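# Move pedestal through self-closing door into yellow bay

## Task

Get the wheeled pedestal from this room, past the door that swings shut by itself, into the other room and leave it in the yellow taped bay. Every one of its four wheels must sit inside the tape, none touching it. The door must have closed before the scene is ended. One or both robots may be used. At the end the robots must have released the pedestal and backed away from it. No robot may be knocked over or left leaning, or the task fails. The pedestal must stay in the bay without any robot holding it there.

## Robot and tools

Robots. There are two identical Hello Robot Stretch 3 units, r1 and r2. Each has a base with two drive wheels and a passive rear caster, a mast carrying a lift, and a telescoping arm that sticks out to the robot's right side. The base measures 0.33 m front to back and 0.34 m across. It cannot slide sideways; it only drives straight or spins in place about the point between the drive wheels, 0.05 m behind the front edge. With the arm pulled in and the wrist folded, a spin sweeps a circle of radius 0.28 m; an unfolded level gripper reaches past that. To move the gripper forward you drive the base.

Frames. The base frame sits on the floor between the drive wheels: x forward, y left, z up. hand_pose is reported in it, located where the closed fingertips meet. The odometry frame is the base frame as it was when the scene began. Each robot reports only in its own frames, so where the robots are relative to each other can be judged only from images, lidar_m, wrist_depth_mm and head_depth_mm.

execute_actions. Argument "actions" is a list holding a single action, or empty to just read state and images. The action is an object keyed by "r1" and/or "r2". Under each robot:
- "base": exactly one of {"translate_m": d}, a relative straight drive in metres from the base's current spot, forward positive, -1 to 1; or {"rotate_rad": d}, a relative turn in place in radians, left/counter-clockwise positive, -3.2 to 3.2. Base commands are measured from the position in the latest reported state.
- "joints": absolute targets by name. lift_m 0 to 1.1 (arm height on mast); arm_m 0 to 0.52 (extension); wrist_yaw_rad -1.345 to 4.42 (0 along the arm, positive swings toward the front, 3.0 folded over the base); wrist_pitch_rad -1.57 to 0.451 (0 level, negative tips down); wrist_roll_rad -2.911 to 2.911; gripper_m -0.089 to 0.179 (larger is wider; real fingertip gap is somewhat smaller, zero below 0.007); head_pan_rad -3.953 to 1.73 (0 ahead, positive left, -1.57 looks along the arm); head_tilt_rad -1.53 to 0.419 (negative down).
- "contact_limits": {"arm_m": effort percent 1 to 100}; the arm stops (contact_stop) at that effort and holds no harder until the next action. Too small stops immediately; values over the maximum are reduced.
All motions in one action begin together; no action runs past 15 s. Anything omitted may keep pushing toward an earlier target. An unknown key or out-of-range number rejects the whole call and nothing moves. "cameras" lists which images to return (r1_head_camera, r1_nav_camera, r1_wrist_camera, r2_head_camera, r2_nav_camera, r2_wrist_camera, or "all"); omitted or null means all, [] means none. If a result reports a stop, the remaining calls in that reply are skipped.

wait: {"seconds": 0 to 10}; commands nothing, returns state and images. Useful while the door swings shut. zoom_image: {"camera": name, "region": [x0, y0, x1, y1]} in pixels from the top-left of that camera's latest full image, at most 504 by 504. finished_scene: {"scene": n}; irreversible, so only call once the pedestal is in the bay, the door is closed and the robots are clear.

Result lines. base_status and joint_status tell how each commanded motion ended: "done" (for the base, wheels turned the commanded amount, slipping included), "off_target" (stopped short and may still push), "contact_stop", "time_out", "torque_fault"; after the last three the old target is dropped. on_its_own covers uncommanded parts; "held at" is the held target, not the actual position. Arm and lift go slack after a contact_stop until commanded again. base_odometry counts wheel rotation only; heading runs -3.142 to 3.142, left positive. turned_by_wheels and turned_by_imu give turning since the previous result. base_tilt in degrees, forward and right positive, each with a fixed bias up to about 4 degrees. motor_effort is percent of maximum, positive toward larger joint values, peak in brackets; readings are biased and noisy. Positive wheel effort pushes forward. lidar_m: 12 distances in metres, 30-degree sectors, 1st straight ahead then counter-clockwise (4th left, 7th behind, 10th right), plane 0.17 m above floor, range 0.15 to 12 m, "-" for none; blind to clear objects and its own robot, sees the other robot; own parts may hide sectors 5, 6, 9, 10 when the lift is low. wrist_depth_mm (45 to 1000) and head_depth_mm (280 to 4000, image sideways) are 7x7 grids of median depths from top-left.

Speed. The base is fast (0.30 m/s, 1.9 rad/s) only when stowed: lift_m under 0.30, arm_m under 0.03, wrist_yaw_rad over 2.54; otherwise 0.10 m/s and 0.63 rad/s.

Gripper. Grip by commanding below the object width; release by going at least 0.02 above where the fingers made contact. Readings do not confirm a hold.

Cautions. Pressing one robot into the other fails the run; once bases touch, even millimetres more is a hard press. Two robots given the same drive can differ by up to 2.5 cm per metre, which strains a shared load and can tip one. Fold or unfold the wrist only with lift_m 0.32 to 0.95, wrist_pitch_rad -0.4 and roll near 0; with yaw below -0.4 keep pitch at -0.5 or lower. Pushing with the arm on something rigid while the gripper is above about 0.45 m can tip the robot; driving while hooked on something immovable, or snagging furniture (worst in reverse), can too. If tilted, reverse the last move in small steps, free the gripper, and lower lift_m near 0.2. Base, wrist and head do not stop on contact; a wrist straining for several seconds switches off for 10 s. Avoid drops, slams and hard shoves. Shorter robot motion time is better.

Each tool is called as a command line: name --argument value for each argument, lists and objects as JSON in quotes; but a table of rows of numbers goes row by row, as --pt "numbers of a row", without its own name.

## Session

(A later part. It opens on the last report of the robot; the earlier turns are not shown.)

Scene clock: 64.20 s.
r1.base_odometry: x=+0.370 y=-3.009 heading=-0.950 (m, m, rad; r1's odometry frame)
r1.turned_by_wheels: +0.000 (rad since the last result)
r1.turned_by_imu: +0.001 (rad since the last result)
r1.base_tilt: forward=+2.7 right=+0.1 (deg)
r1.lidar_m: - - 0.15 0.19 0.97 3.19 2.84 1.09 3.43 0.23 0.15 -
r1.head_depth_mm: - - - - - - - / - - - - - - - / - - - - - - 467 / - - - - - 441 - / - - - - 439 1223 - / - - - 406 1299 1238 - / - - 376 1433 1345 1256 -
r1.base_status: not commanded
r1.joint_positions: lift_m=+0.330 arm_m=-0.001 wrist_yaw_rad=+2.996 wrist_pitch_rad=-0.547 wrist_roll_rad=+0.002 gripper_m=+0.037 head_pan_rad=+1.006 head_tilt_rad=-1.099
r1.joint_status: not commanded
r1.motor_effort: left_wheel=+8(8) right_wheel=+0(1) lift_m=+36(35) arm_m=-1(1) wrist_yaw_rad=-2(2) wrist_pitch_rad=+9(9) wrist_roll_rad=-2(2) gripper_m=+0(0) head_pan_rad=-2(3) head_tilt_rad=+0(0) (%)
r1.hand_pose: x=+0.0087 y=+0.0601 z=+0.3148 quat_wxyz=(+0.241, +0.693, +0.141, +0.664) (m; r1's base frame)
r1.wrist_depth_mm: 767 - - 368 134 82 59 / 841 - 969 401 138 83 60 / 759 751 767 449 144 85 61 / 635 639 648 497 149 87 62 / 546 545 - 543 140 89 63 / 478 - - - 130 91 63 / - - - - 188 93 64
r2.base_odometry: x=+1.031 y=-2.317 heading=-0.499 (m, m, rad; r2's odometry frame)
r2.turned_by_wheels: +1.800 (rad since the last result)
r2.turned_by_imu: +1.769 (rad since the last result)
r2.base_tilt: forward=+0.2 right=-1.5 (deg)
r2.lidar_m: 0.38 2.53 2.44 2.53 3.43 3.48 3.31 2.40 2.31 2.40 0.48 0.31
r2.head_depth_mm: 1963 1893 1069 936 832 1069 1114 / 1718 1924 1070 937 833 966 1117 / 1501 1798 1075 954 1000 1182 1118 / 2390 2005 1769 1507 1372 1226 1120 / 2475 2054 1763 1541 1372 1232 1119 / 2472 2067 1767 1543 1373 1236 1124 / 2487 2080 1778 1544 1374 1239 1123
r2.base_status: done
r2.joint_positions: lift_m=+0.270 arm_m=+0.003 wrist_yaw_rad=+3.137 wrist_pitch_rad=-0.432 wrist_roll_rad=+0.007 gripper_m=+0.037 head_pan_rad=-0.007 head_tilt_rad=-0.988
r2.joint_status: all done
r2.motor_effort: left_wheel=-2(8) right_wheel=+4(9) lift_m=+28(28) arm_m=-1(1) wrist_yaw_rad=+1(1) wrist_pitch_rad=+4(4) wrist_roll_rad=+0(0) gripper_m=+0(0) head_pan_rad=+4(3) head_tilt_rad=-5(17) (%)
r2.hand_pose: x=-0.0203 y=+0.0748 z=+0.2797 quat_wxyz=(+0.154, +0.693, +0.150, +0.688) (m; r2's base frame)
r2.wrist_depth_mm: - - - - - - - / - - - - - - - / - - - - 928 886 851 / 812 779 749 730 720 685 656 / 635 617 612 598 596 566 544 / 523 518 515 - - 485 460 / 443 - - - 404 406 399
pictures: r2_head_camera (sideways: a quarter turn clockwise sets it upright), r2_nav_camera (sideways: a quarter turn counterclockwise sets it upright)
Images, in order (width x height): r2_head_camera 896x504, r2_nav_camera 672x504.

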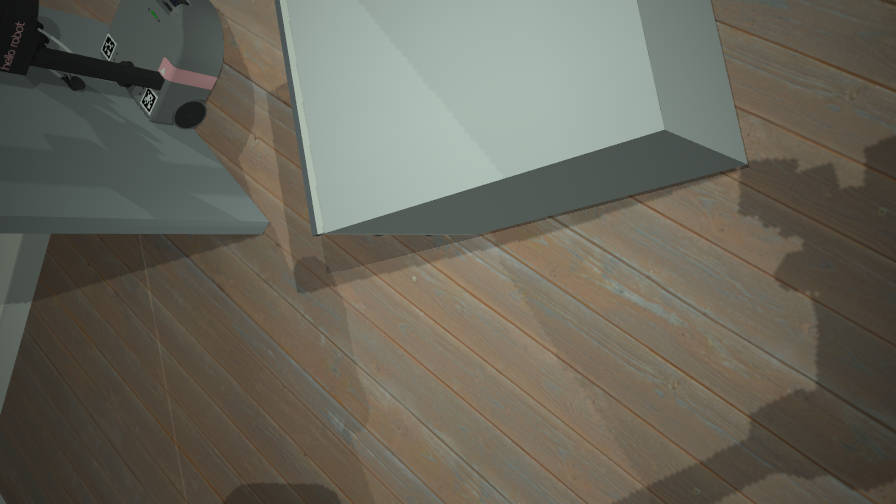

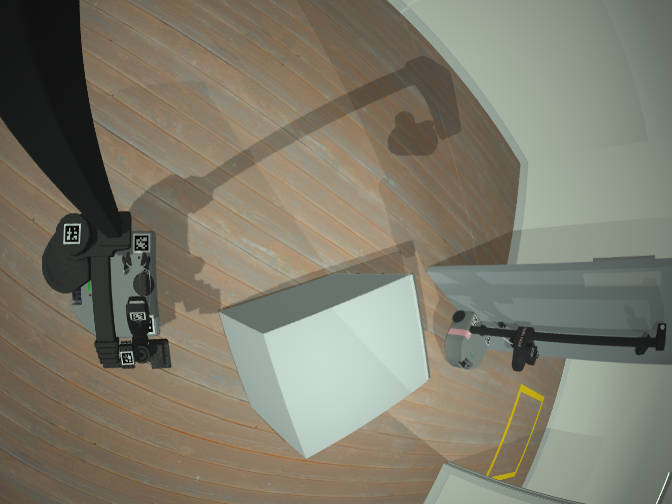

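execute_actions --actions '[{"r2":{"base":{"rotate_rad":-0.25},"joints":{"lift_m":0.31}}}]' --cameras '[]'

execute_actions --actions '[{"r2":{"base":{"translate_m":0.4},"joints":{"head_tilt_rad":-1.15}}}]' --cameras '["r2_nav_camera","r1_nav_camera"]'

Scene clock: 67.23 s.
r1.base_odometry: x=+0.370 y=-3.009 heading=-0.950 (m, m, rad; r1's odometry frame)
r1.turned_by_wheels: +0.000 (rad since the last result)
r1.turned_by_imu: +0.001 (rad since the last result)
r1.base_tilt: forward=+2.7 right=+0.1 (deg)
r1.lidar_m: - - 0.15 0.19 0.98 3.18 2.85 1.09 3.43 0.23 0.15 -
r1.head_depth_mm: - - - - - - - / - - - - - - - / - - - - - - 466 / - - - - - 440 - / - - - - 440 1219 - / - - - 405 1312 1240 - / - - 375 1434 1338 1258 -
r1.base_status: not commanded
r1.joint_positions: lift_m=+0.330 arm_m=-0.001 wrist_yaw_rad=+2.996 wrist_pitch_rad=-0.547 wrist_roll_rad=+0.002 gripper_m=+0.037 head_pan_rad=+1.006 head_tilt_rad=-1.099
r1.joint_status: not commanded
r1.motor_effort: left_wheel=+8(8) right_wheel=+1(1) lift_m=+36(35) arm_m=-2(1) wrist_yaw_rad=-3(2) wrist_pitch_rad=+9(9) wrist_roll_rad=-2(2) gripper_m=+0(0) head_pan_rad=-3(4) head_tilt_rad=-1(0) (%)
r1.hand_pose: x=+0.0087 y=+0.0601 z=+0.3148 quat_wxyz=(+0.241, +0.693, +0.141, +0.664) (m; r1's base frame)
r1.wrist_depth_mm: 751 - - 366 134 82 59 / 825 - 950 405 138 84 60 / 754 764 757 444 143 85 61 / 630 640 649 501 148 87 62 / 556 558 - 546 140 89 63 / 482 - - - 130 91 64 / - - - - 187 93 64
r2.base_odometry: x=+1.031 y=-2.317 heading=-0.749 (m, m, rad; r2's odometry frame)
r2.turned_by_wheels: -0.250 (rad since the last result)
r2.turned_by_imu: -0.245 (rad since the last result)
r2.base_tilt: forward=+0.3 right=-1.5 (deg)
r2.lidar_m: 0.31 2.68 2.44 2.44 2.83 3.48 3.48 2.68 2.32 2.32 2.67 0.34
r2.head_depth_mm: 2438 2034 1747 936 876 1221 1117 / 2451 2045 1070 938 851 1195 1113 / 2341 1954 1070 940 834 1081 1118 / 1786 1931 1075 945 958 1212 1124 / 1620 1840 1082 1135 1347 1236 1122 / 1434 1940 1764 1547 1378 1235 1123 / 2422 2075 1778 1553 1379 1237 1126
r2.base_status: done
r2.joint_positions: lift_m=+0.310 arm_m=+0.003 wrist_yaw_rad=+3.137 wrist_pitch_rad=-0.432 wrist_roll_rad=+0.007 gripper_m=+0.037 head_pan_rad=-0.007 head_tilt_rad=-0.988
r2.joint_status: all done
r2.motor_effort: left_wheel=+3(8) right_wheel=-2(5) lift_m=+34(36) arm_m=-1(1) wrist_yaw_rad=+0(0) wrist_pitch_rad=+4(4) wrist_roll_rad=+0(0) gripper_m=+0(0) head_pan_rad=+3(3) head_tilt_rad=-3(4) (%)
r2.hand_pose: x=-0.0203 y=+0.0748 z=+0.3194 quat_wxyz=(+0.154, +0.693, +0.150, +0.688) (m; r2's base frame)
r2.wrist_depth_mm: - - - - - - - / - - - - - - - / - - - - - - 948 / 879 858 834 803 759 755 725 / 700 684 663 640 645 618 599 / 580 564 551 535 - 515 514 / 487 493 - - 438 441 440
pictures: none
No camera images: the call's "cameras" was empty. Leave "cameras" out to get every camera's image.

Scene clock: 72.20 s.
r1.base_odometry: x=+0.370 y=-3.009 heading=-0.950 (m, m, rad; r1's odometry frame)
r1.turned_by_wheels: +0.000 (rad since the last result)
r1.turned_by_imu: +0.001 (rad since the last result)
r1.base_tilt: forward=+2.6 right=+0.0 (deg)
r1.lidar_m: - - 0.15 0.19 0.86 1.13 2.86 1.09 3.43 0.23 0.15 -
r1.head_depth_mm: - - - - - - - / - - - - - - - / - - - - - - 465 / - - - - - 440 - / - - - - 440 1216 - / - - - 405 1303 1233 - / - - 375 1430 1335 1256 -
r1.base_status: not commanded
r1.joint_positions: lift_m=+0.330 arm_m=-0.001 wrist_yaw_rad=+2.996 wrist_pitch_rad=-0.547 wrist_roll_rad=+0.002 gripper_m=+0.037 head_pan_rad=+1.006 head_tilt_rad=-1.099
r1.joint_status: not commanded
r1.motor_effort: left_wheel=+9(8) right_wheel=+0(1) lift_m=+35(36) arm_m=-1(2) wrist_yaw_rad=-2(2) wrist_pitch_rad=+9(9) wrist_roll_rad=-2(2) gripper_m=+0(0) head_pan_rad=-3(3) head_tilt_rad=-1(1) (%)
r1.hand_pose: x=+0.0087 y=+0.0601 z=+0.3148 quat_wxyz=(+0.241, +0.693, +0.141, +0.664) (m; r1's base frame)
r1.wrist_depth_mm: 693 - - 365 134 82 59 / 724 - 951 403 138 83 60 / 739 747 765 446 143 85 61 / 637 640 648 498 149 87 62 / 547 552 - 543 140 89 62 / 481 - - - 130 91 63 / - - - - 187 92 64
r2.base_odometry: x=+1.324 y=-2.590 heading=-0.749 (m, m, rad; r2's odometry frame)
r2.turned_by_wheels: +0.000 (rad since the last result)
r2.turned_by_imu: -0.006 (rad since the last result)
r2.base_tilt: forward=+0.2 right=-1.6 (deg)
r2.lidar_m: 0.16 0.37 2.34 2.34 2.70 3.88 3.86 2.81 2.42 2.42 0.15 -
r2.head_depth_mm: 1881 1694 1503 851 784 1147 1102 / 1890 1690 933 853 784 741 - / 1658 1647 938 857 785 734 - / 1612 1656 945 857 797 1173 - / 1422 1635 1548 892 1280 1198 - / 1210 1390 1550 1414 1293 1199 1126 / 1158 1729 1558 1416 1298 1202 1123
r2.base_status: done
r2.joint_positions: lift_m=+0.310 arm_m=+0.003 wrist_yaw_rad=+3.137 wrist_pitch_rad=-0.433 wrist_roll_rad=+0.007 gripper_m=+0.037 head_pan_rad=-0.006 head_tilt_rad=-1.139
r2.joint_status: all done
r2.motor_effort: left_wheel=+8(33) right_wheel=+11(44) lift_m=+33(34) arm_m=-1(1) wrist_yaw_rad=+1(1) wrist_pitch_rad=+4(4) wrist_roll_rad=+0(0) gripper_m=+0(0) head_pan_rad=+3(3) head_tilt_rad=-4(13) (%)
r2.hand_pose: x=-0.0202 y=+0.0747 z=+0.3194 quat_wxyz=(+0.154, +0.693, +0.150, +0.688) (m; r2's base frame)
r2.wrist_depth_mm: - - - - - - - / - - - - - - - / - - - - - - 950 / 900 862 840 805 755 738 733 / 696 688 654 644 640 605 594 / 576 553 552 537 - 519 505 / 494 491 - - 437 446 442
pictures: r1_nav_camera (sideways: a quarter turn counterclockwise sets it upright), r2_nav_camera (sideways: a quarter turn counterclockwise sets it upright)
Images, in order (width x height): r1_nav_camera 672x504, r2_nav_camera 672x504.

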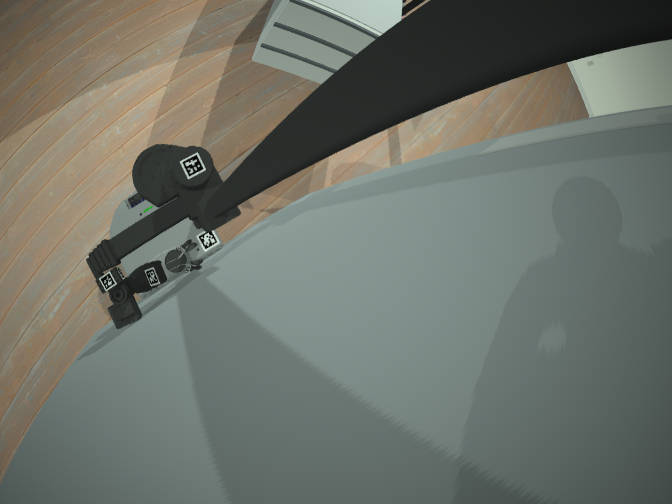

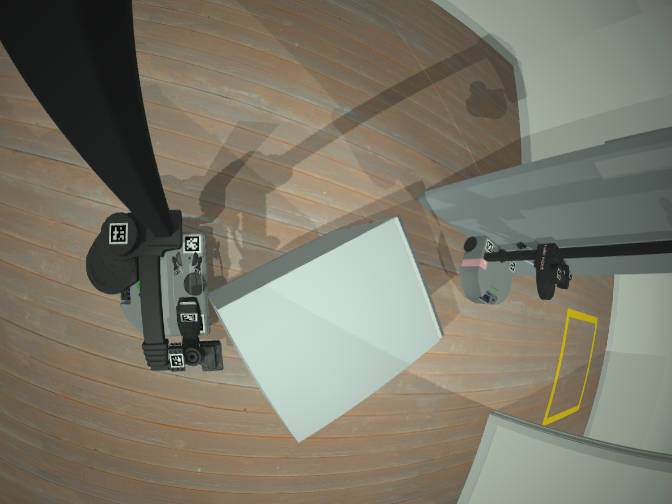

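execute_actions --actions '[{"r2":{"base":{"translate_m":0.15}}}]' --cameras '["r2_nav_camera"]'

Scene clock: 75.17 s.
r1.base_odometry: x=+0.370 y=-3.009 heading=-0.950 (m, m, rad; r1's odometry frame)
r1.turned_by_wheels: +0.000 (rad since the last result)
r1.turned_by_imu: +0.001 (rad since the last result)
r1.base_tilt: forward=+2.7 right=+0.0 (deg)
r1.lidar_m: - - 0.15 0.19 0.75 0.74 2.85 1.09 3.41 0.23 0.15 -
r1.head_depth_mm: - - - - - - - / - - - - - - - / - - - - - - 466 / - - - - - 441 - / - - - - 440 1216 - / - - - 406 1308 1242 - / - - 375 1432 1339 1263 -
r1.base_status: not commanded
r1.joint_positions: lift_m=+0.330 arm_m=-0.001 wrist_yaw_rad=+2.996 wrist_pitch_rad=-0.547 wrist_roll_rad=+0.002 gripper_m=+0.037 head_pan_rad=+1.006 head_tilt_rad=-1.099
r1.joint_status: not commanded
r1.motor_effort: left_wheel=+8(8) right_wheel=+0(1) lift_m=+35(35) arm_m=-1(1) wrist_yaw_rad=-2(1) wrist_pitch_rad=+9(9) wrist_roll_rad=-2(2) gripper_m=+0(0) head_pan_rad=-3(4) head_tilt_rad=-1(0) (%)
r1.hand_pose: x=+0.0087 y=+0.0601 z=+0.3148 quat_wxyz=(+0.241, +0.693, +0.141, +0.664) (m; r1's base frame)
r1.wrist_depth_mm: 581 - - 366 134 82 59 / 622 - 973 405 138 84 60 / 665 732 775 446 144 85 61 / 640 648 645 498 148 87 61 / 547 549 - 544 140 89 63 / 478 - - - 130 91 64 / - - - - 188 92 64
r2.base_odometry: x=+1.434 y=-2.692 heading=-0.749 (m, m, rad; r2's odometry frame)
r2.turned_by_wheels: +0.000 (rad since the last result)
r2.turned_by_imu: +0.002 (rad since the last result)
r2.base_tilt: forward=+0.2 right=-1.5 (deg)
r2.lidar_m: 0.15 0.96 2.29 2.30 2.65 4.00 4.01 2.85 2.45 2.45 0.15 -
r2.head_depth_mm: 1892 1688 933 851 782 747 1104 / 1898 1686 934 854 783 735 - / 1615 1558 937 857 787 735 - / 1375 1558 942 858 816 1183 - / 1298 1512 1547 1377 1291 1196 - / 1104 1256 1485 1414 1304 1204 1131 / 970 1655 1548 1418 1298 1205 1118
r2.base_status: done
r2.joint_positions: lift_m=+0.310 arm_m=+0.003 wrist_yaw_rad=+3.137 wrist_pitch_rad=-0.433 wrist_roll_rad=+0.007 gripper_m=+0.037 head_pan_rad=-0.006 head_tilt_rad=-1.139
r2.joint_status: not commanded
r2.motor_effort: left_wheel=+8(18) right_wheel=+11(23) lift_m=+33(32) arm_m=-1(1) wrist_yaw_rad=+1(0) wrist_pitch_rad=+4(4) wrist_roll_rad=+0(0) gripper_m=+0(0) head_pan_rad=+3(4) head_tilt_rad=-3(3) (%)
r2.hand_pose: x=-0.0202 y=+0.0747 z=+0.3194 quat_wxyz=(+0.154, +0.693, +0.150, +0.688) (m; r2's base frame)
r2.wrist_depth_mm: - - - - - - - / - - - - - - - / - - - - - - 950 / 887 843 830 795 793 743 718 / 711 689 659 641 657 609 588 / 576 558 555 540 - 518 501 / 493 487 - - 447 448 436
pictures: r2_nav_camera (sideways: a quarter turn counterclockwise sets it upright)
Images, in order (width x height): r2_nav_camera 672x504.

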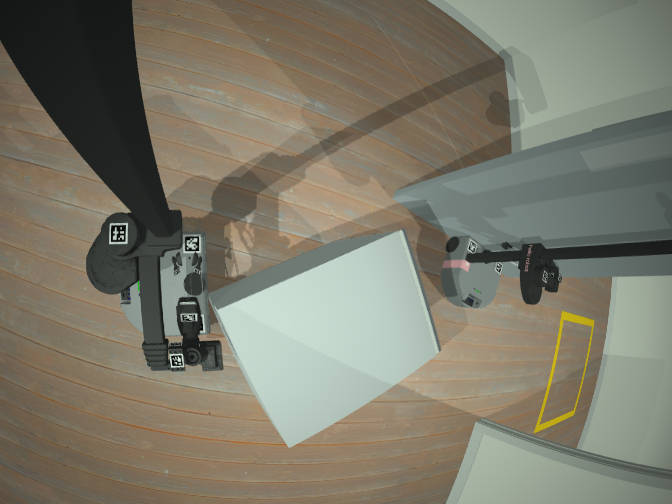

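execute_actions --actions '[{"r2":{"base":{"translate_m":-0.3},"joints":{"lift_m":0.27}}}]' --cameras '[]'

execute_actions --actions '[{"r2":{"base":{"rotate_rad":0.55}}}]' --cameras '[]'

execute_actions --actions '[{"r2":{"base":{"translate_m":0.45},"joints":{"head_pan_rad":-0.7,"head_tilt_rad":-1.2}}}]' --cameras '["r2_nav_camera"]'

Scene clock: 79.07 s.
r1.base_odometry: x=+0.370 y=-3.009 heading=-0.950 (m, m, rad; r1's odometry frame)
r1.turned_by_wheels: +0.000 (rad since the last result)
r1.turned_by_imu: +0.001 (rad since the last result)
r1.base_tilt: forward=+2.7 right=+0.0 (deg)
r1.lidar_m: - - 0.15 0.19 0.74 0.74 2.86 1.09 3.42 0.23 0.15 -
r1.head_depth_mm: - - - - - - - / - - - - - - - / - - - - - - 466 / - - - - - 440 - / - - - - 440 1217 - / - - - 406 1301 1245 - / - - 375 1436 1337 1255 -
r1.base_status: not commanded
r1.joint_positions: lift_m=+0.330 arm_m=-0.001 wrist_yaw_rad=+2.996 wrist_pitch_rad=-0.547 wrist_roll_rad=+0.002 gripper_m=+0.037 head_pan_rad=+1.006 head_tilt_rad=-1.099
r1.joint_status: not commanded
r1.motor_effort: left_wheel=+9(8) right_wheel=+0(1) lift_m=+36(35) arm_m=-1(1) wrist_yaw_rad=-2(2) wrist_pitch_rad=+9(9) wrist_roll_rad=-2(2) gripper_m=+0(0) head_pan_rad=-4(3) head_tilt_rad=+0(1) (%)
r1.hand_pose: x=+0.0087 y=+0.0601 z=+0.3148 quat_wxyz=(+0.241, +0.693, +0.141, +0.664) (m; r1's base frame)
r1.wrist_depth_mm: 594 - - 366 134 82 59 / 613 - - 403 138 83 60 / 669 740 783 445 143 85 61 / 642 650 647 496 148 87 62 / 545 550 - 538 140 89 62 / 476 - - - 130 91 63 / - - - - 188 93 64
r2.base_odometry: x=+1.214 y=-2.488 heading=-0.749 (m, m, rad; r2's odometry frame)
r2.turned_by_wheels: +0.000 (rad since the last result)
r2.turned_by_imu: +0.000 (rad since the last result)
r2.base_tilt: forward=+0.2 right=-1.6 (deg)
r2.lidar_m: 0.35 1.24 2.37 2.37 2.74 3.72 3.71 2.77 2.38 2.38 2.40 0.38
r2.head_depth_mm: 1881 1031 932 884 1267 1189 1098 / 1891 1034 933 875 1251 1189 - / 1693 1038 936 864 1204 1192 - / 1665 1040 966 1225 1289 1195 - / 1547 1655 1519 1404 1298 1199 - / 1324 1630 1541 1412 1303 1200 1127 / 1897 1726 1553 1415 1302 1206 1121
r2.base_status: done
r2.joint_positions: lift_m=+0.270 arm_m=+0.003 wrist_yaw_rad=+3.137 wrist_pitch_rad=-0.433 wrist_roll_rad=+0.007 gripper_m=+0.037 head_pan_rad=-0.006 head_tilt_rad=-1.139
r2.joint_status: all done
r2.motor_effort: left_wheel=+2(5) right_wheel=+0(6) lift_m=+28(29) arm_m=-1(1) wrist_yaw_rad=+0(0) wrist_pitch_rad=+4(4) wrist_roll_rad=+0(0) gripper_m=+0(0) head_pan_rad=+4(3) head_tilt_rad=-3(3) (%)
r2.hand_pose: x=-0.0202 y=+0.0747 z=+0.2795 quat_wxyz=(+0.154, +0.693, +0.150, +0.688) (m; r2's base frame)
r2.wrist_depth_mm: - - - - - - - / - - - - - - - / - - - - 939 887 858 / 811 771 750 721 706 703 658 / 633 617 610 586 587 560 538 / 526 512 520 - - 478 464 / 445 - - - 405 400 400
pictures: none
No camera images: the call's "cameras" was empty. Leave "cameras" out to get every camera's image.

Scene clock: 80.57 s.
r1.base_odometry: x=+0.370 y=-3.009 heading=-0.950 (m, m, rad; r1's odometry frame)
r1.turned_by_wheels: +0.000 (rad since the last result)
r1.turned_by_imu: +0.000 (rad since the last result)
r1.base_tilt: forward=+2.7 right=+0.0 (deg)
r1.lidar_m: - - 0.15 0.19 0.75 0.74 2.85 1.09 3.43 0.23 0.15 -
r1.head_depth_mm: - - - - - - - / - - - - - - - / - - - - - - 466 / - - - - - 441 - / - - - - 439 1216 - / - - - 406 1305 1238 - / - - 375 1430 1339 1262 -
r1.base_status: not commanded
r1.joint_positions: lift_m=+0.330 arm_m=-0.001 wrist_yaw_rad=+2.996 wrist_pitch_rad=-0.547 wrist_roll_rad=+0.002 gripper_m=+0.037 head_pan_rad=+1.006 head_tilt_rad=-1.099
r1.joint_status: not commanded
r1.motor_effort: left_wheel=+8(9) right_wheel=+0(0) lift_m=+36(36) arm_m=-2(1) wrist_yaw_rad=-2(0) wrist_pitch_rad=+9(9) wrist_roll_rad=-2(2) gripper_m=+0(1) head_pan_rad=-4(4) head_tilt_rad=+0(0) (%)
r1.hand_pose: x=+0.0087 y=+0.0601 z=+0.3148 quat_wxyz=(+0.241, +0.693, +0.141, +0.664) (m; r1's base frame)
r1.wrist_depth_mm: 582 - - 368 134 82 59 / 618 - 959 404 138 84 60 / 657 741 782 446 143 85 61 / 642 635 655 500 149 87 62 / 544 545 - 540 140 89 62 / 484 - - - 130 91 63 / - - - - 187 93 64
r2.base_odometry: x=+1.214 y=-2.488 heading=-0.199 (m, m, rad; r2's odometry frame)
r2.turned_by_wheels: +0.550 (rad since the last result)
r2.turned_by_imu: +0.541 (rad since the last result)
r2.base_tilt: forward=+0.2 right=-1.5 (deg)
r2.lidar_m: 1.24 2.37 2.38 2.79 3.72 3.72 2.73 2.38 2.37 2.38 0.37 0.35
r2.head_depth_mm: 1293 1558 1083 887 895 1185 1098 / 1893 1668 1528 1395 1257 1191 - / 1903 1696 1535 1401 1286 1190 - / 1907 1700 1540 1404 1293 1194 - / 1909 1715 1548 1410 1297 1196 - / 1931 1717 1555 1408 1292 1200 1131 / 1935 1726 1554 1416 1300 1199 1122
r2.base_status: done
r2.joint_positions: lift_m=+0.270 arm_m=+0.003 wrist_yaw_rad=+3.137 wrist_pitch_rad=-0.433 wrist_roll_rad=+0.007 gripper_m=+0.037 head_pan_rad=-0.006 head_tilt_rad=-1.139
r2.joint_status: not commanded
r2.motor_effort: left_wheel=-3(7) right_wheel=+3(9) lift_m=+28(28) arm_m=-1(2) wrist_yaw_rad=+0(1) wrist_pitch_rad=+4(4) wrist_roll_rad=+0(0) gripper_m=+0(0) head_pan_rad=+3(4) head_tilt_rad=-3(3) (%)
r2.hand_pose: x=-0.0202 y=+0.0747 z=+0.2795 quat_wxyz=(+0.154, +0.693, +0.150, +0.688) (m; r2's base frame)
r2.wrist_depth_mm: - - - - - - - / - - - - - - - / - - - - 929 885 853 / 806 780 760 723 701 682 657 / 635 610 599 572 592 551 546 / 520 513 523 - - 479 464 / 453 - - - 398 403 394
pictures: none
No camera images: the call's "cameras" was empty. Leave "cameras" out to get every camera's image.

Scene clock: 83.73 s.
r1.base_odometry: x=+0.370 y=-3.009 heading=-0.950 (m, m, rad; r1's odometry frame)
r1.turned_by_wheels: +0.000 (rad since the last result)
r1.turned_by_imu: +0.001 (rad since the last result)
r1.base_tilt: forward=+2.7 right=+0.0 (deg)
r1.lidar_m: - - 0.15 0.19 0.74 0.74 2.86 1.09 3.41 0.23 0.15 -
r1.head_depth_mm: - - - - - - - / - - - - - - - / - - - - - - 466 / - - - - - 440 - / - - - - 440 1209 - / - - - 406 1301 1242 - / - - 375 1436 1338 1261 -
r1.base_status: not commanded
r1.joint_positions: lift_m=+0.330 arm_m=-0.001 wrist_yaw_rad=+2.996 wrist_pitch_rad=-0.547 wrist_roll_rad=+0.002 gripper_m=+0.037 head_pan_rad=+1.006 head_tilt_rad=-1.099
r1.joint_status: not commanded
r1.motor_effort: left_wheel=+8(9) right_wheel=+0(1) lift_m=+35(36) arm_m=-1(2) wrist_yaw_rad=-1(2) wrist_pitch_rad=+9(9) wrist_roll_rad=-2(2) gripper_m=+0(0) head_pan_rad=-4(3) head_tilt_rad=+0(0) (%)
r1.hand_pose: x=+0.0087 y=+0.0601 z=+0.3148 quat_wxyz=(+0.241, +0.693, +0.141, +0.664) (m; r1's base frame)
r1.wrist_depth_mm: 586 - - 366 134 82 59 / 624 - 964 402 138 84 60 / 660 724 782 446 143 85 61 / 629 642 647 500 148 87 62 / 539 552 - 540 140 89 62 / 483 - - - 130 91 63 / - - - - 188 92 64
r2.base_odometry: x=+1.656 y=-2.577 heading=-0.200 (m, m, rad; r2's odometry frame)
r2.turned_by_wheels: +0.000 (rad since the last result)
r2.turned_by_imu: +0.003 (rad since the last result)
r2.base_tilt: forward=+0.2 right=-1.5 (deg)
r2.lidar_m: 2.06 2.05 2.05 2.40 4.05 4.01 3.08 2.70 0.25 0.25 0.28 0.45
r2.head_depth_mm: 1783 1604 902 832 775 826 1100 / 1785 1578 903 833 893 - - / 1513 1482 1487 941 1246 1210 - / 1356 1521 1487 1372 1277 1198 - / 1092 1249 1442 1380 1280 1190 1114 / 888 1110 1488 1379 1280 1198 1118 / 1788 1645 1503 1385 1286 1201 1123
r2.base_status: done
r2.joint_positions: lift_m=+0.270 arm_m=+0.003 wrist_yaw_rad=+3.137 wrist_pitch_rad=-0.433 wrist_roll_rad=+0.007 gripper_m=+0.037 head_pan_rad=-0.693 head_tilt_rad=-1.186
r2.joint_status: all done
r2.motor_effort: left_wheel=-3(6) right_wheel=+3(8) lift_m=+28(28) arm_m=-1(1) wrist_yaw_rad=+1(0) wrist_pitch_rad=+4(4) wrist_roll_rad=+0(0) gripper_m=+0(1) head_pan_rad=-5(52) head_tilt_rad=-4(7) (%)
r2.hand_pose: x=-0.0202 y=+0.0747 z=+0.2795 quat_wxyz=(+0.154, +0.693, +0.150, +0.688) (m; r2's base frame)
r2.wrist_depth_mm: - - - - - - - / - - - - - - - / - - - - 931 882 864 / 803 806 761 718 718 694 656 / 644 608 590 579 591 557 540 / 526 518 513 - - 467 459 / 449 - - - 400 405 397
pictures: r2_nav_camera (sideways: a quarter turn counterclockwise sets it upright)
Images, in order (width x height): r2_nav_camera 672x504.

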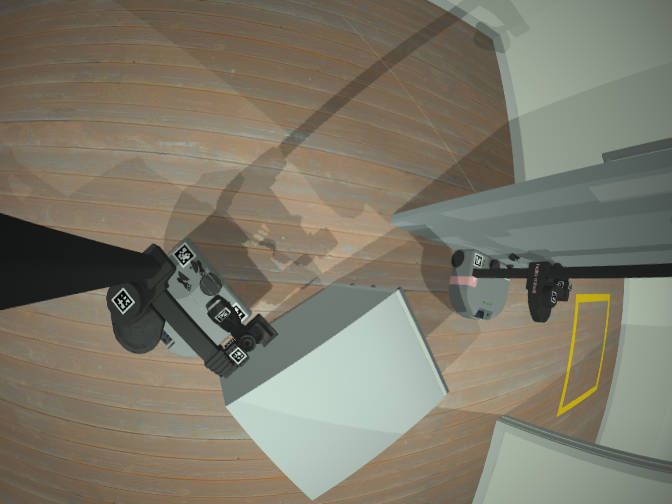

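execute_actions --actions '[{"r2":{"base":{"translate_m":0.3},"joints":{"head_pan_rad":-1.2}}}]' --cameras '["r2_nav_camera"]'

execute_actions --actions '[{"r2":{"joints":{"arm_m":0.35},"contact_limits":{"arm_m":40}}}]' --cameras '["r2_nav_camera"]'

Scene clock: 86.73 s.
r1.base_odometry: x=+0.370 y=-3.009 heading=-0.950 (m, m, rad; r1's odometry frame)
r1.turned_by_wheels: +0.000 (rad since the last result)
r1.turned_by_imu: +0.001 (rad since the last result)
r1.base_tilt: forward=+2.7 right=+0.1 (deg)
r1.lidar_m: - - 0.15 0.19 0.74 0.74 2.86 1.09 3.43 0.23 0.15 -
r1.head_depth_mm: - - - - - - - / - - - - - - - / - - - - - - 465 / - - - - - 441 - / - - - - 440 1215 - / - - - 406 1304 1245 - / - - 375 1441 1343 1269 -
r1.base_status: not commanded
r1.joint_positions: lift_m=+0.330 arm_m=-0.001 wrist_yaw_rad=+2.996 wrist_pitch_rad=-0.547 wrist_roll_rad=+0.002 gripper_m=+0.037 head_pan_rad=+1.006 head_tilt_rad=-1.099
r1.joint_status: not commanded
r1.motor_effort: left_wheel=+9(8) right_wheel=-1(1) lift_m=+35(36) arm_m=-1(1) wrist_yaw_rad=-2(1) wrist_pitch_rad=+9(9) wrist_roll_rad=-2(2) gripper_m=+0(0) head_pan_rad=-4(3) head_tilt_rad=+0(1) (%)
r1.hand_pose: x=+0.0087 y=+0.0601 z=+0.3148 quat_wxyz=(+0.241, +0.693, +0.141, +0.664) (m; r1's base frame)
r1.wrist_depth_mm: 599 - - 365 134 82 59 / 620 - 965 399 138 84 60 / 664 743 767 450 143 85 61 / 634 626 647 499 148 87 62 / 543 552 - 548 140 89 62 / 479 - - - 130 91 63 / - - - - 188 92 64
r2.base_odometry: x=+1.950 y=-2.636 heading=-0.200 (m, m, rad; r2's odometry frame)
r2.turned_by_wheels: +0.000 (rad since the last result)
r2.turned_by_imu: +0.002 (rad since the last result)
r2.base_tilt: forward=+0.2 right=-1.5 (deg)
r2.lidar_m: 1.82 1.84 1.84 2.16 3.86 4.25 3.32 0.37 0.31 0.31 0.95 0.55
r2.head_depth_mm: 1769 1612 901 832 813 1160 1106 / 1778 1622 1480 835 983 - - / 1790 1622 1486 1352 1249 - - / 1793 1629 1492 1374 1274 1201 - / 1034 1428 1467 1377 1275 1192 1119 / 992 1395 1405 1337 1291 1195 1120 / 1153 1030 900 1353 1285 1199 1121
r2.base_status: done
r2.joint_positions: lift_m=+0.270 arm_m=+0.003 wrist_yaw_rad=+3.137 wrist_pitch_rad=-0.433 wrist_roll_rad=+0.007 gripper_m=+0.037 head_pan_rad=-1.194 head_tilt_rad=-1.186
r2.joint_status: all done
r2.motor_effort: left_wheel=-2(7) right_wheel=+3(8) lift_m=+28(28) arm_m=-1(1) wrist_yaw_rad=+1(0) wrist_pitch_rad=+4(4) wrist_roll_rad=+0(0) gripper_m=+0(0) head_pan_rad=-4(44) head_tilt_rad=-4(4) (%)
r2.hand_pose: x=-0.0202 y=+0.0747 z=+0.2795 quat_wxyz=(+0.154, +0.693, +0.150, +0.688) (m; r2's base frame)
r2.wrist_depth_mm: - - - - - - - / - - - - - - - / - - - - 926 884 863 / 808 781 751 720 699 684 679 / 644 620 598 584 583 551 545 / 522 523 530 - - 466 459 / 446 - - - 395 403 400
pictures: r2_nav_camera (sideways: a quarter turn counterclockwise sets it upright)
Images, in order (width x height): r2_nav_camera 672x504.

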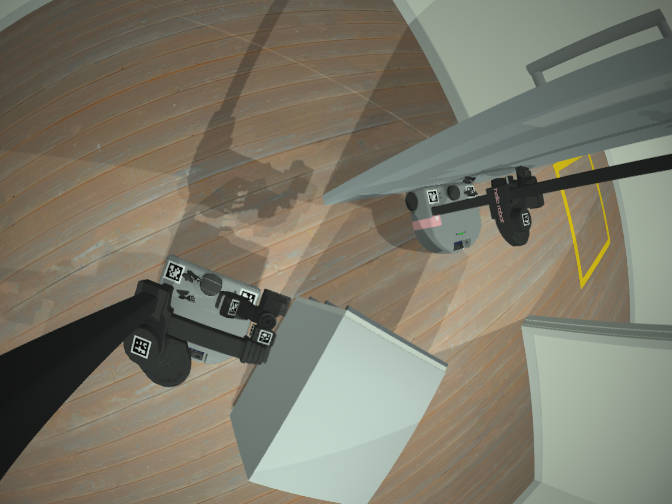

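Scene clock: 90.23 s.
r1.base_odometry: x=+0.370 y=-3.009 heading=-0.950 (m, m, rad; r1's odometry frame)
r1.turned_by_wheels: +0.000 (rad since the last result)
r1.turned_by_imu: +0.001 (rad since the last result)
r1.base_tilt: forward=+2.7 right=+0.0 (deg)
r1.lidar_m: - - 0.15 0.19 0.75 0.75 2.86 1.09 3.42 0.23 0.15 -
r1.head_depth_mm: - - - - - - - / - - - - - - - / - - - - - - 466 / - - - - - 440 - / - - - - 440 1219 - / - - - 406 1305 1242 - / - - 376 1438 1337 1263 -
r1.base_status: not commanded
r1.joint_positions: lift_m=+0.330 arm_m=-0.001 wrist_yaw_rad=+2.996 wrist_pitch_rad=-0.547 wrist_roll_rad=+0.002 gripper_m=+0.037 head_pan_rad=+1.006 head_tilt_rad=-1.099
r1.joint_status: not commanded
r1.motor_effort: left_wheel=+9(8) right_wheel=+0(1) lift_m=+36(36) arm_m=-1(1) wrist_yaw_rad=-2(2) wrist_pitch_rad=+9(9) wrist_roll_rad=-2(2) gripper_m=+0(0) head_pan_rad=-3(4) head_tilt_rad=+0(1) (%)
r1.hand_pose: x=+0.0087 y=+0.0601 z=+0.3148 quat_wxyz=(+0.241, +0.693, +0.141, +0.664) (m; r1's base frame)
r1.wrist_depth_mm: 584 - - 364 134 82 59 / 641 - 945 404 138 84 60 / 668 729 782 448 143 85 61 / 636 637 641 501 148 87 62 / 549 550 - 539 140 89 62 / 480 - - - 131 91 63 / - - - - 189 93 64
r2.base_odometry: x=+1.950 y=-2.636 heading=-0.200 (m, m, rad; r2's odometry frame)
r2.turned_by_wheels: +0.000 (rad since the last result)
r2.turned_by_imu: -0.001 (rad since the last result)
r2.base_tilt: forward=+0.1 right=-1.5 (deg)
r2.lidar_m: 1.81 1.84 1.84 2.15 3.84 4.23 3.34 0.38 0.32 0.32 0.94 0.55
r2.head_depth_mm: 1765 1610 899 828 823 1167 1109 / 1770 1609 1479 832 1128 - - / 1781 1621 1482 1361 1268 - - / 1780 1619 1491 1378 1275 1199 - / 1039 1423 1456 1375 1279 1190 1114 / 986 1391 1414 1332 1281 1194 1121 / 1143 1045 908 1357 1286 1200 1122
r2.base_status: not commanded
r2.joint_positions: lift_m=+0.270 arm_m=+0.128 wrist_yaw_rad=+3.139 wrist_pitch_rad=-0.435 wrist_roll_rad=+0.007 gripper_m=+0.037 head_pan_rad=-1.195 head_tilt_rad=-1.190
r2.joint_status: arm_m contact_stop (moved +0.125 of +0.347)
r2.on_its_own: arm_m is slack since a contact_stop, until your next command for it (your +0.350 is given up)
r2.motor_effort: left_wheel=+1(8) right_wheel=+1(13) lift_m=+33(38) arm_m=+0(38) wrist_yaw_rad=-1(28) wrist_pitch_rad=+5(5) wrist_roll_rad=+0(0) gripper_m=+0(0) head_pan_rad=-4(5) head_tilt_rad=-3(4) (%)
r2.contact_limits: arm_m 40 (drawing in: default 31, maximum 50; extending or still: default 41, maximum 68)
r2.hand_pose: x=-0.0207 y=-0.0505 z=+0.2787 quat_wxyz=(+0.154, +0.693, +0.152, +0.688) (m; r2's base frame)
r2.wrist_depth_mm: - - - - - - - / - - - - - - - / - - - 965 910 917 853 / 790 779 743 726 710 687 676 / 635 650 - - 583 554 540 / 520 - - - - 466 455 / 442 - - - 404 404 396
pictures: r2_nav_camera (sideways: a quarter turn counterclockwise sets it upright)
Images, in order (width x height): r2_nav_camera 672x504.

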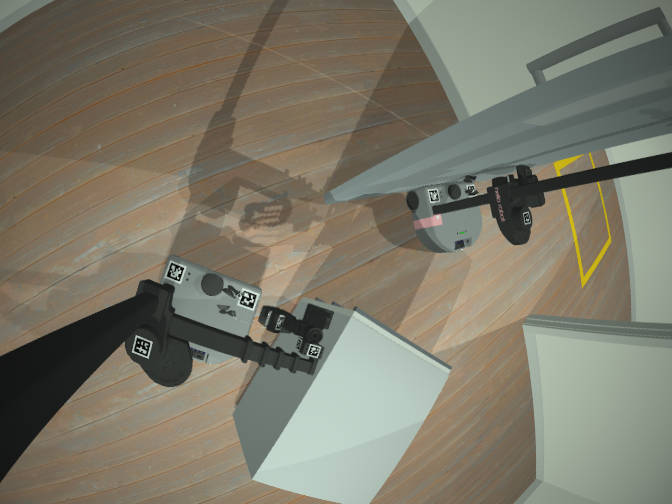

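execute_actions --actions '[{"r2":{"base":{"translate_m":0.1},"joints":{"arm_m":0.11}}}]' --cameras '[]'

execute_actions --actions '[{"r2":{"joints":{"arm_m":0.35},"contact_limits":{"arm_m":65}}}]' --cameras '["r2_nav_camera"]'

Scene clock: 92.83 s.
r1.base_odometry: x=+0.370 y=-3.009 heading=-0.950 (m, m, rad; r1's odometry frame)
r1.turned_by_wheels: +0.000 (rad since the last result)
r1.turned_by_imu: +0.001 (rad since the last result)
r1.base_tilt: forward=+2.7 right=+0.1 (deg)
r1.lidar_m: - - 0.15 0.19 0.75 0.75 2.85 1.09 3.43 0.23 0.15 -
r1.head_depth_mm: - - - - - - - / - - - - - - - / - - - - - - 466 / - - - - - 440 - / - - - - 440 1214 - / - - - 406 1294 1247 - / - - 375 1433 1344 1256 -
r1.base_status: not commanded
r1.joint_positions: lift_m=+0.330 arm_m=-0.001 wrist_yaw_rad=+2.996 wrist_pitch_rad=-0.547 wrist_roll_rad=+0.002 gripper_m=+0.037 head_pan_rad=+1.006 head_tilt_rad=-1.099
r1.joint_status: not commanded
r1.motor_effort: left_wheel=+9(8) right_wheel=+0(1) lift_m=+35(35) arm_m=-2(2) wrist_yaw_rad=-1(1) wrist_pitch_rad=+9(9) wrist_roll_rad=-2(2) gripper_m=+0(0) head_pan_rad=-3(3) head_tilt_rad=-1(1) (%)
r1.hand_pose: x=+0.0087 y=+0.0601 z=+0.3148 quat_wxyz=(+0.241, +0.693, +0.141, +0.664) (m; r1's base frame)
r1.wrist_depth_mm: 585 - 910 363 134 82 59 / 618 - 910 406 138 84 60 / 664 730 770 448 144 85 61 / 638 658 641 504 148 87 62 / 549 555 - 538 139 89 62 / 479 - - - 130 91 63 / - - - - 188 93 64
r2.base_odometry: x=+2.048 y=-2.656 heading=-0.199 (m, m, rad; r2's odometry frame)
r2.turned_by_wheels: +0.000 (rad since the last result)
r2.turned_by_imu: +0.001 (rad since the last result)
r2.base_tilt: forward=+0.2 right=-1.5 (deg)
r2.lidar_m: 1.74 1.77 1.77 2.07 3.67 4.30 3.41 0.40 0.34 0.34 0.60 0.48
r2.head_depth_mm: 1761 1601 1485 832 885 1180 1103 / 1770 1618 1470 1363 1231 - - / 1780 1621 1484 1367 1273 - - / 1040 1460 1457 1371 1276 1197 - / 972 1387 1445 1366 1279 1191 1115 / 1165 1220 951 1165 1282 1199 1122 / 741 612 773 1384 1286 1197 1121
r2.base_status: done
r2.joint_positions: lift_m=+0.270 arm_m=+0.110 wrist_yaw_rad=+3.139 wrist_pitch_rad=-0.435 wrist_roll_rad=+0.007 gripper_m=+0.037 head_pan_rad=-1.195 head_tilt_rad=-1.190
r2.joint_status: all done
r2.motor_effort: left_wheel=+0(4) right_wheel=+0(3) lift_m=+32(33) arm_m=-6(8) wrist_yaw_rad=-1(1) wrist_pitch_rad=+5(5) wrist_roll_rad=+0(0) gripper_m=+0(0) head_pan_rad=-4(4) head_tilt_rad=-3(4) (%)
r2.hand_pose: x=-0.0207 y=-0.0331 z=+0.2787 quat_wxyz=(+0.154, +0.693, +0.152, +0.688) (m; r2's base frame)
r2.wrist_depth_mm: - - - - - - - / - - - - - - - / - - - 966 920 906 826 / 810 766 757 720 713 671 653 / 632 631 - - 584 549 541 / 529 - - - - 467 457 / 445 - - - 400 403 396
pictures: none
No camera images: the call's "cameras" was empty. Leave "cameras" out to get every camera's image.

Scene clock: 95.83 s.
r1.base_odometry: x=+0.370 y=-3.009 heading=-0.950 (m, m, rad; r1's odometry frame)
r1.turned_by_wheels: +0.000 (rad since the last result)
r1.turned_by_imu: +0.001 (rad since the last result)
r1.base_tilt: forward=+2.7 right=+0.0 (deg)
r1.lidar_m: - - 0.15 0.19 0.72 0.75 2.85 1.09 3.42 0.23 0.15 -
r1.head_depth_mm: - - - - - - - / - - - - - - - / - - - - - - 466 / - - - - - 440 - / - - - - 440 1216 - / - - - 406 1307 1235 - / - - 375 1430 1340 1257 -
r1.base_status: not commanded
r1.joint_positions: lift_m=+0.330 arm_m=-0.001 wrist_yaw_rad=+2.996 wrist_pitch_rad=-0.547 wrist_roll_rad=+0.002 gripper_m=+0.037 head_pan_rad=+1.006 head_tilt_rad=-1.099
r1.joint_status: not commanded
r1.motor_effort: left_wheel=+8(8) right_wheel=+0(1) lift_m=+35(35) arm_m=-1(1) wrist_yaw_rad=-1(1) wrist_pitch_rad=+9(9) wrist_roll_rad=-2(2) gripper_m=+1(0) head_pan_rad=-3(3) head_tilt_rad=+0(0) (%)
r1.hand_pose: x=+0.0087 y=+0.0601 z=+0.3148 quat_wxyz=(+0.241, +0.693, +0.141, +0.664) (m; r1's base frame)
r1.wrist_depth_mm: 793 - 909 365 134 82 59 / 615 - 909 404 138 83 60 / 644 741 757 440 143 85 61 / 635 642 636 501 149 87 62 / 547 547 - 536 140 89 62 / 481 - - - 130 91 64 / - - - - 187 93 64
r2.base_odometry: x=+2.048 y=-2.656 heading=-0.199 (m, m, rad; r2's odometry frame)
r2.turned_by_wheels: +0.000 (rad since the last result)
r2.turned_by_imu: +0.005 (rad since the last result)
r2.base_tilt: forward=+0.2 right=-1.5 (deg)
r2.lidar_m: 1.74 1.77 1.77 2.07 3.72 4.31 3.41 0.51 0.50 0.52 0.58 0.48
r2.head_depth_mm: 1770 1618 1473 1139 1236 1179 1106 / 1768 1604 1478 1373 1273 - - / 1784 1614 1481 1367 1269 - - / 1030 1444 1452 1375 1273 1198 - / 970 1389 1440 1367 1275 1189 1118 / 1165 1222 923 1170 1280 1195 1122 / 714 608 776 1384 1289 1201 1123
r2.base_status: not commanded
r2.joint_positions: lift_m=+0.270 arm_m=+0.349 wrist_yaw_rad=+3.139 wrist_pitch_rad=-0.436 wrist_roll_rad=+0.007 gripper_m=+0.037 head_pan_rad=-1.195 head_tilt_rad=-1.190
r2.joint_status: all done
r2.on_its_own: arm_m is at rest, and its effort (+19) is outside its rest range (-14 to +14)
r2.motor_effort: left_wheel=-1(16) right_wheel=-3(12) lift_m=+32(39) arm_m=+19(49) wrist_yaw_rad=-1(1) wrist_pitch_rad=+5(5) wrist_roll_rad=+0(0) gripper_m=-1(0) head_pan_rad=-3(4) head_tilt_rad=-3(3) (%)
r2.contact_limits: arm_m 65 (drawing in: default 31, maximum 50; extending or still: default 41, maximum 68)
r2.hand_pose: x=-0.0206 y=-0.2715 z=+0.2786 quat_wxyz=(+0.155, +0.693, +0.152, +0.688) (m; r2's base frame)
r2.wrist_depth_mm: - - - - - - - / - - - - - - - / - - - - 911 889 834 / 799 774 - - 700 684 654 / 648 623 - - 580 555 552 / 531 506 - - - 469 457 / 440 433 - - 399 405 398
pictures: r2_nav_camera (sideways: a quarter turn counterclockwise sets it upright)
Images, in order (width x height): r2_nav_camera 672x504.

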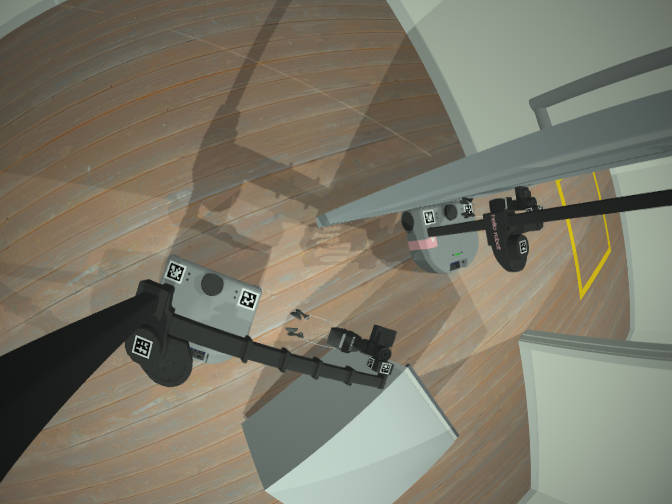

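execute_actions --actions '[{"r2":{"base":{"translate_m":0.08},"joints":{"arm_m":0.5},"contact_limits":{"arm_m":65}}}]' --cameras '["r2_nav_camera","r1_nav_camera"]'

Scene clock: 98.83 s.
r1.base_odometry: x=+0.370 y=-3.009 heading=-0.950 (m, m, rad; r1's odometry frame)
r1.turned_by_wheels: +0.000 (rad since the last result)
r1.turned_by_imu: +0.001 (rad since the last result)
r1.base_tilt: forward=+2.7 right=+0.0 (deg)
r1.lidar_m: - - 0.15 0.19 0.70 0.71 2.85 1.09 3.39 0.23 0.15 -
r1.head_depth_mm: - - - - - - - / - - - - - - - / - - - - - - 466 / - - - - - 440 - / - - - - 440 1215 - / - - - 406 1313 1244 - / - - 375 1427 1346 1258 -
r1.base_status: not commanded
r1.joint_positions: lift_m=+0.330 arm_m=-0.001 wrist_yaw_rad=+2.996 wrist_pitch_rad=-0.547 wrist_roll_rad=+0.002 gripper_m=+0.037 head_pan_rad=+1.006 head_tilt_rad=-1.099
r1.joint_status: not commanded
r1.motor_effort: left_wheel=+9(9) right_wheel=+0(1) lift_m=+36(35) arm_m=-1(1) wrist_yaw_rad=-1(1) wrist_pitch_rad=+9(9) wrist_roll_rad=-2(2) gripper_m=+0(0) head_pan_rad=-3(2) head_tilt_rad=+0(1) (%)
r1.hand_pose: x=+0.0087 y=+0.0601 z=+0.3148 quat_wxyz=(+0.241, +0.693, +0.141, +0.664) (m; r1's base frame)
r1.wrist_depth_mm: 851 - 883 370 134 82 59 / 787 - 929 406 139 83 60 / 711 745 778 448 143 85 61 / 655 641 646 510 148 87 62 / 544 549 - 539 140 89 62 / 474 - - - 130 91 64 / - - - - 187 93 64
r2.base_odometry: x=+2.126 y=-2.672 heading=-0.199 (m, m, rad; r2's odometry frame)
r2.turned_by_wheels: +0.001 (rad since the last result)
r2.turned_by_imu: +0.002 (rad since the last result)
r2.base_tilt: forward=+0.2 right=-1.5 (deg)
r2.lidar_m: 1.68 1.70 1.71 2.00 3.59 4.34 3.45 0.58 0.58 0.65 0.42 0.43
r2.head_depth_mm: 1755 1601 1510 1359 1264 1178 1105 / 1773 1611 1479 1369 1268 - - / 1724 1612 1470 1368 1274 - - / 959 1401 1435 1371 1274 1197 - / 1108 1374 1345 1155 1273 1190 1120 / 794 558 689 1380 1284 1198 1118 / 415 1575 1511 1387 1285 1205 1126
r2.base_status: done
r2.joint_positions: lift_m=+0.270 arm_m=+0.499 wrist_yaw_rad=+3.139 wrist_pitch_rad=-0.436 wrist_roll_rad=+0.007 gripper_m=+0.037 head_pan_rad=-1.195 head_tilt_rad=-1.190
r2.joint_status: all done
r2.on_its_own: arm_m is at rest, and its effort (+16) is outside its rest range (-14 to +14)
r2.motor_effort: left_wheel=+5(6) right_wheel=-12(12) lift_m=+32(32) arm_m=+16(24) wrist_yaw_rad=-1(1) wrist_pitch_rad=+5(5) wrist_roll_rad=+0(0) gripper_m=+0(0) head_pan_rad=-4(4) head_tilt_rad=-3(4) (%)
r2.contact_limits: arm_m 65 (drawing in: default 31, maximum 50; extending or still: default 41, maximum 68)
r2.hand_pose: x=-0.0206 y=-0.4218 z=+0.2785 quat_wxyz=(+0.155, +0.692, +0.152, +0.688) (m; r2's base frame)
r2.wrist_depth_mm: - - - - - - - / - - - - - - - / - - - - 915 886 859 / 814 784 - - 717 685 662 / 634 620 592 - 591 554 540 / 528 518 507 466 - 465 461 / 437 435 416 419 400 402 381
pictures: r1_nav_camera (sideways: a quarter turn counterclockwise sets it upright), r2_nav_camera (sideways: a quarter turn counterclockwise sets it upright)
Images, in order (width x height): r1_nav_camera 672x504, r2_nav_camera 672x504.

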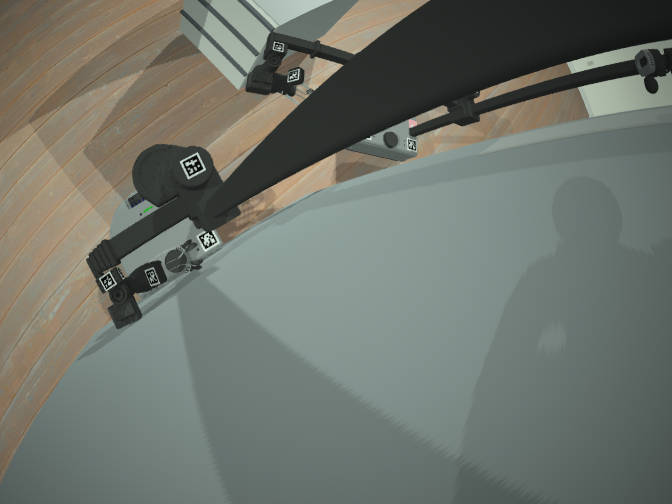

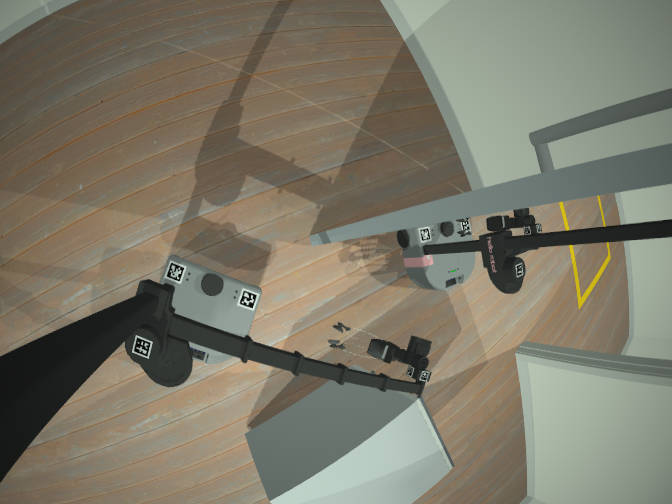

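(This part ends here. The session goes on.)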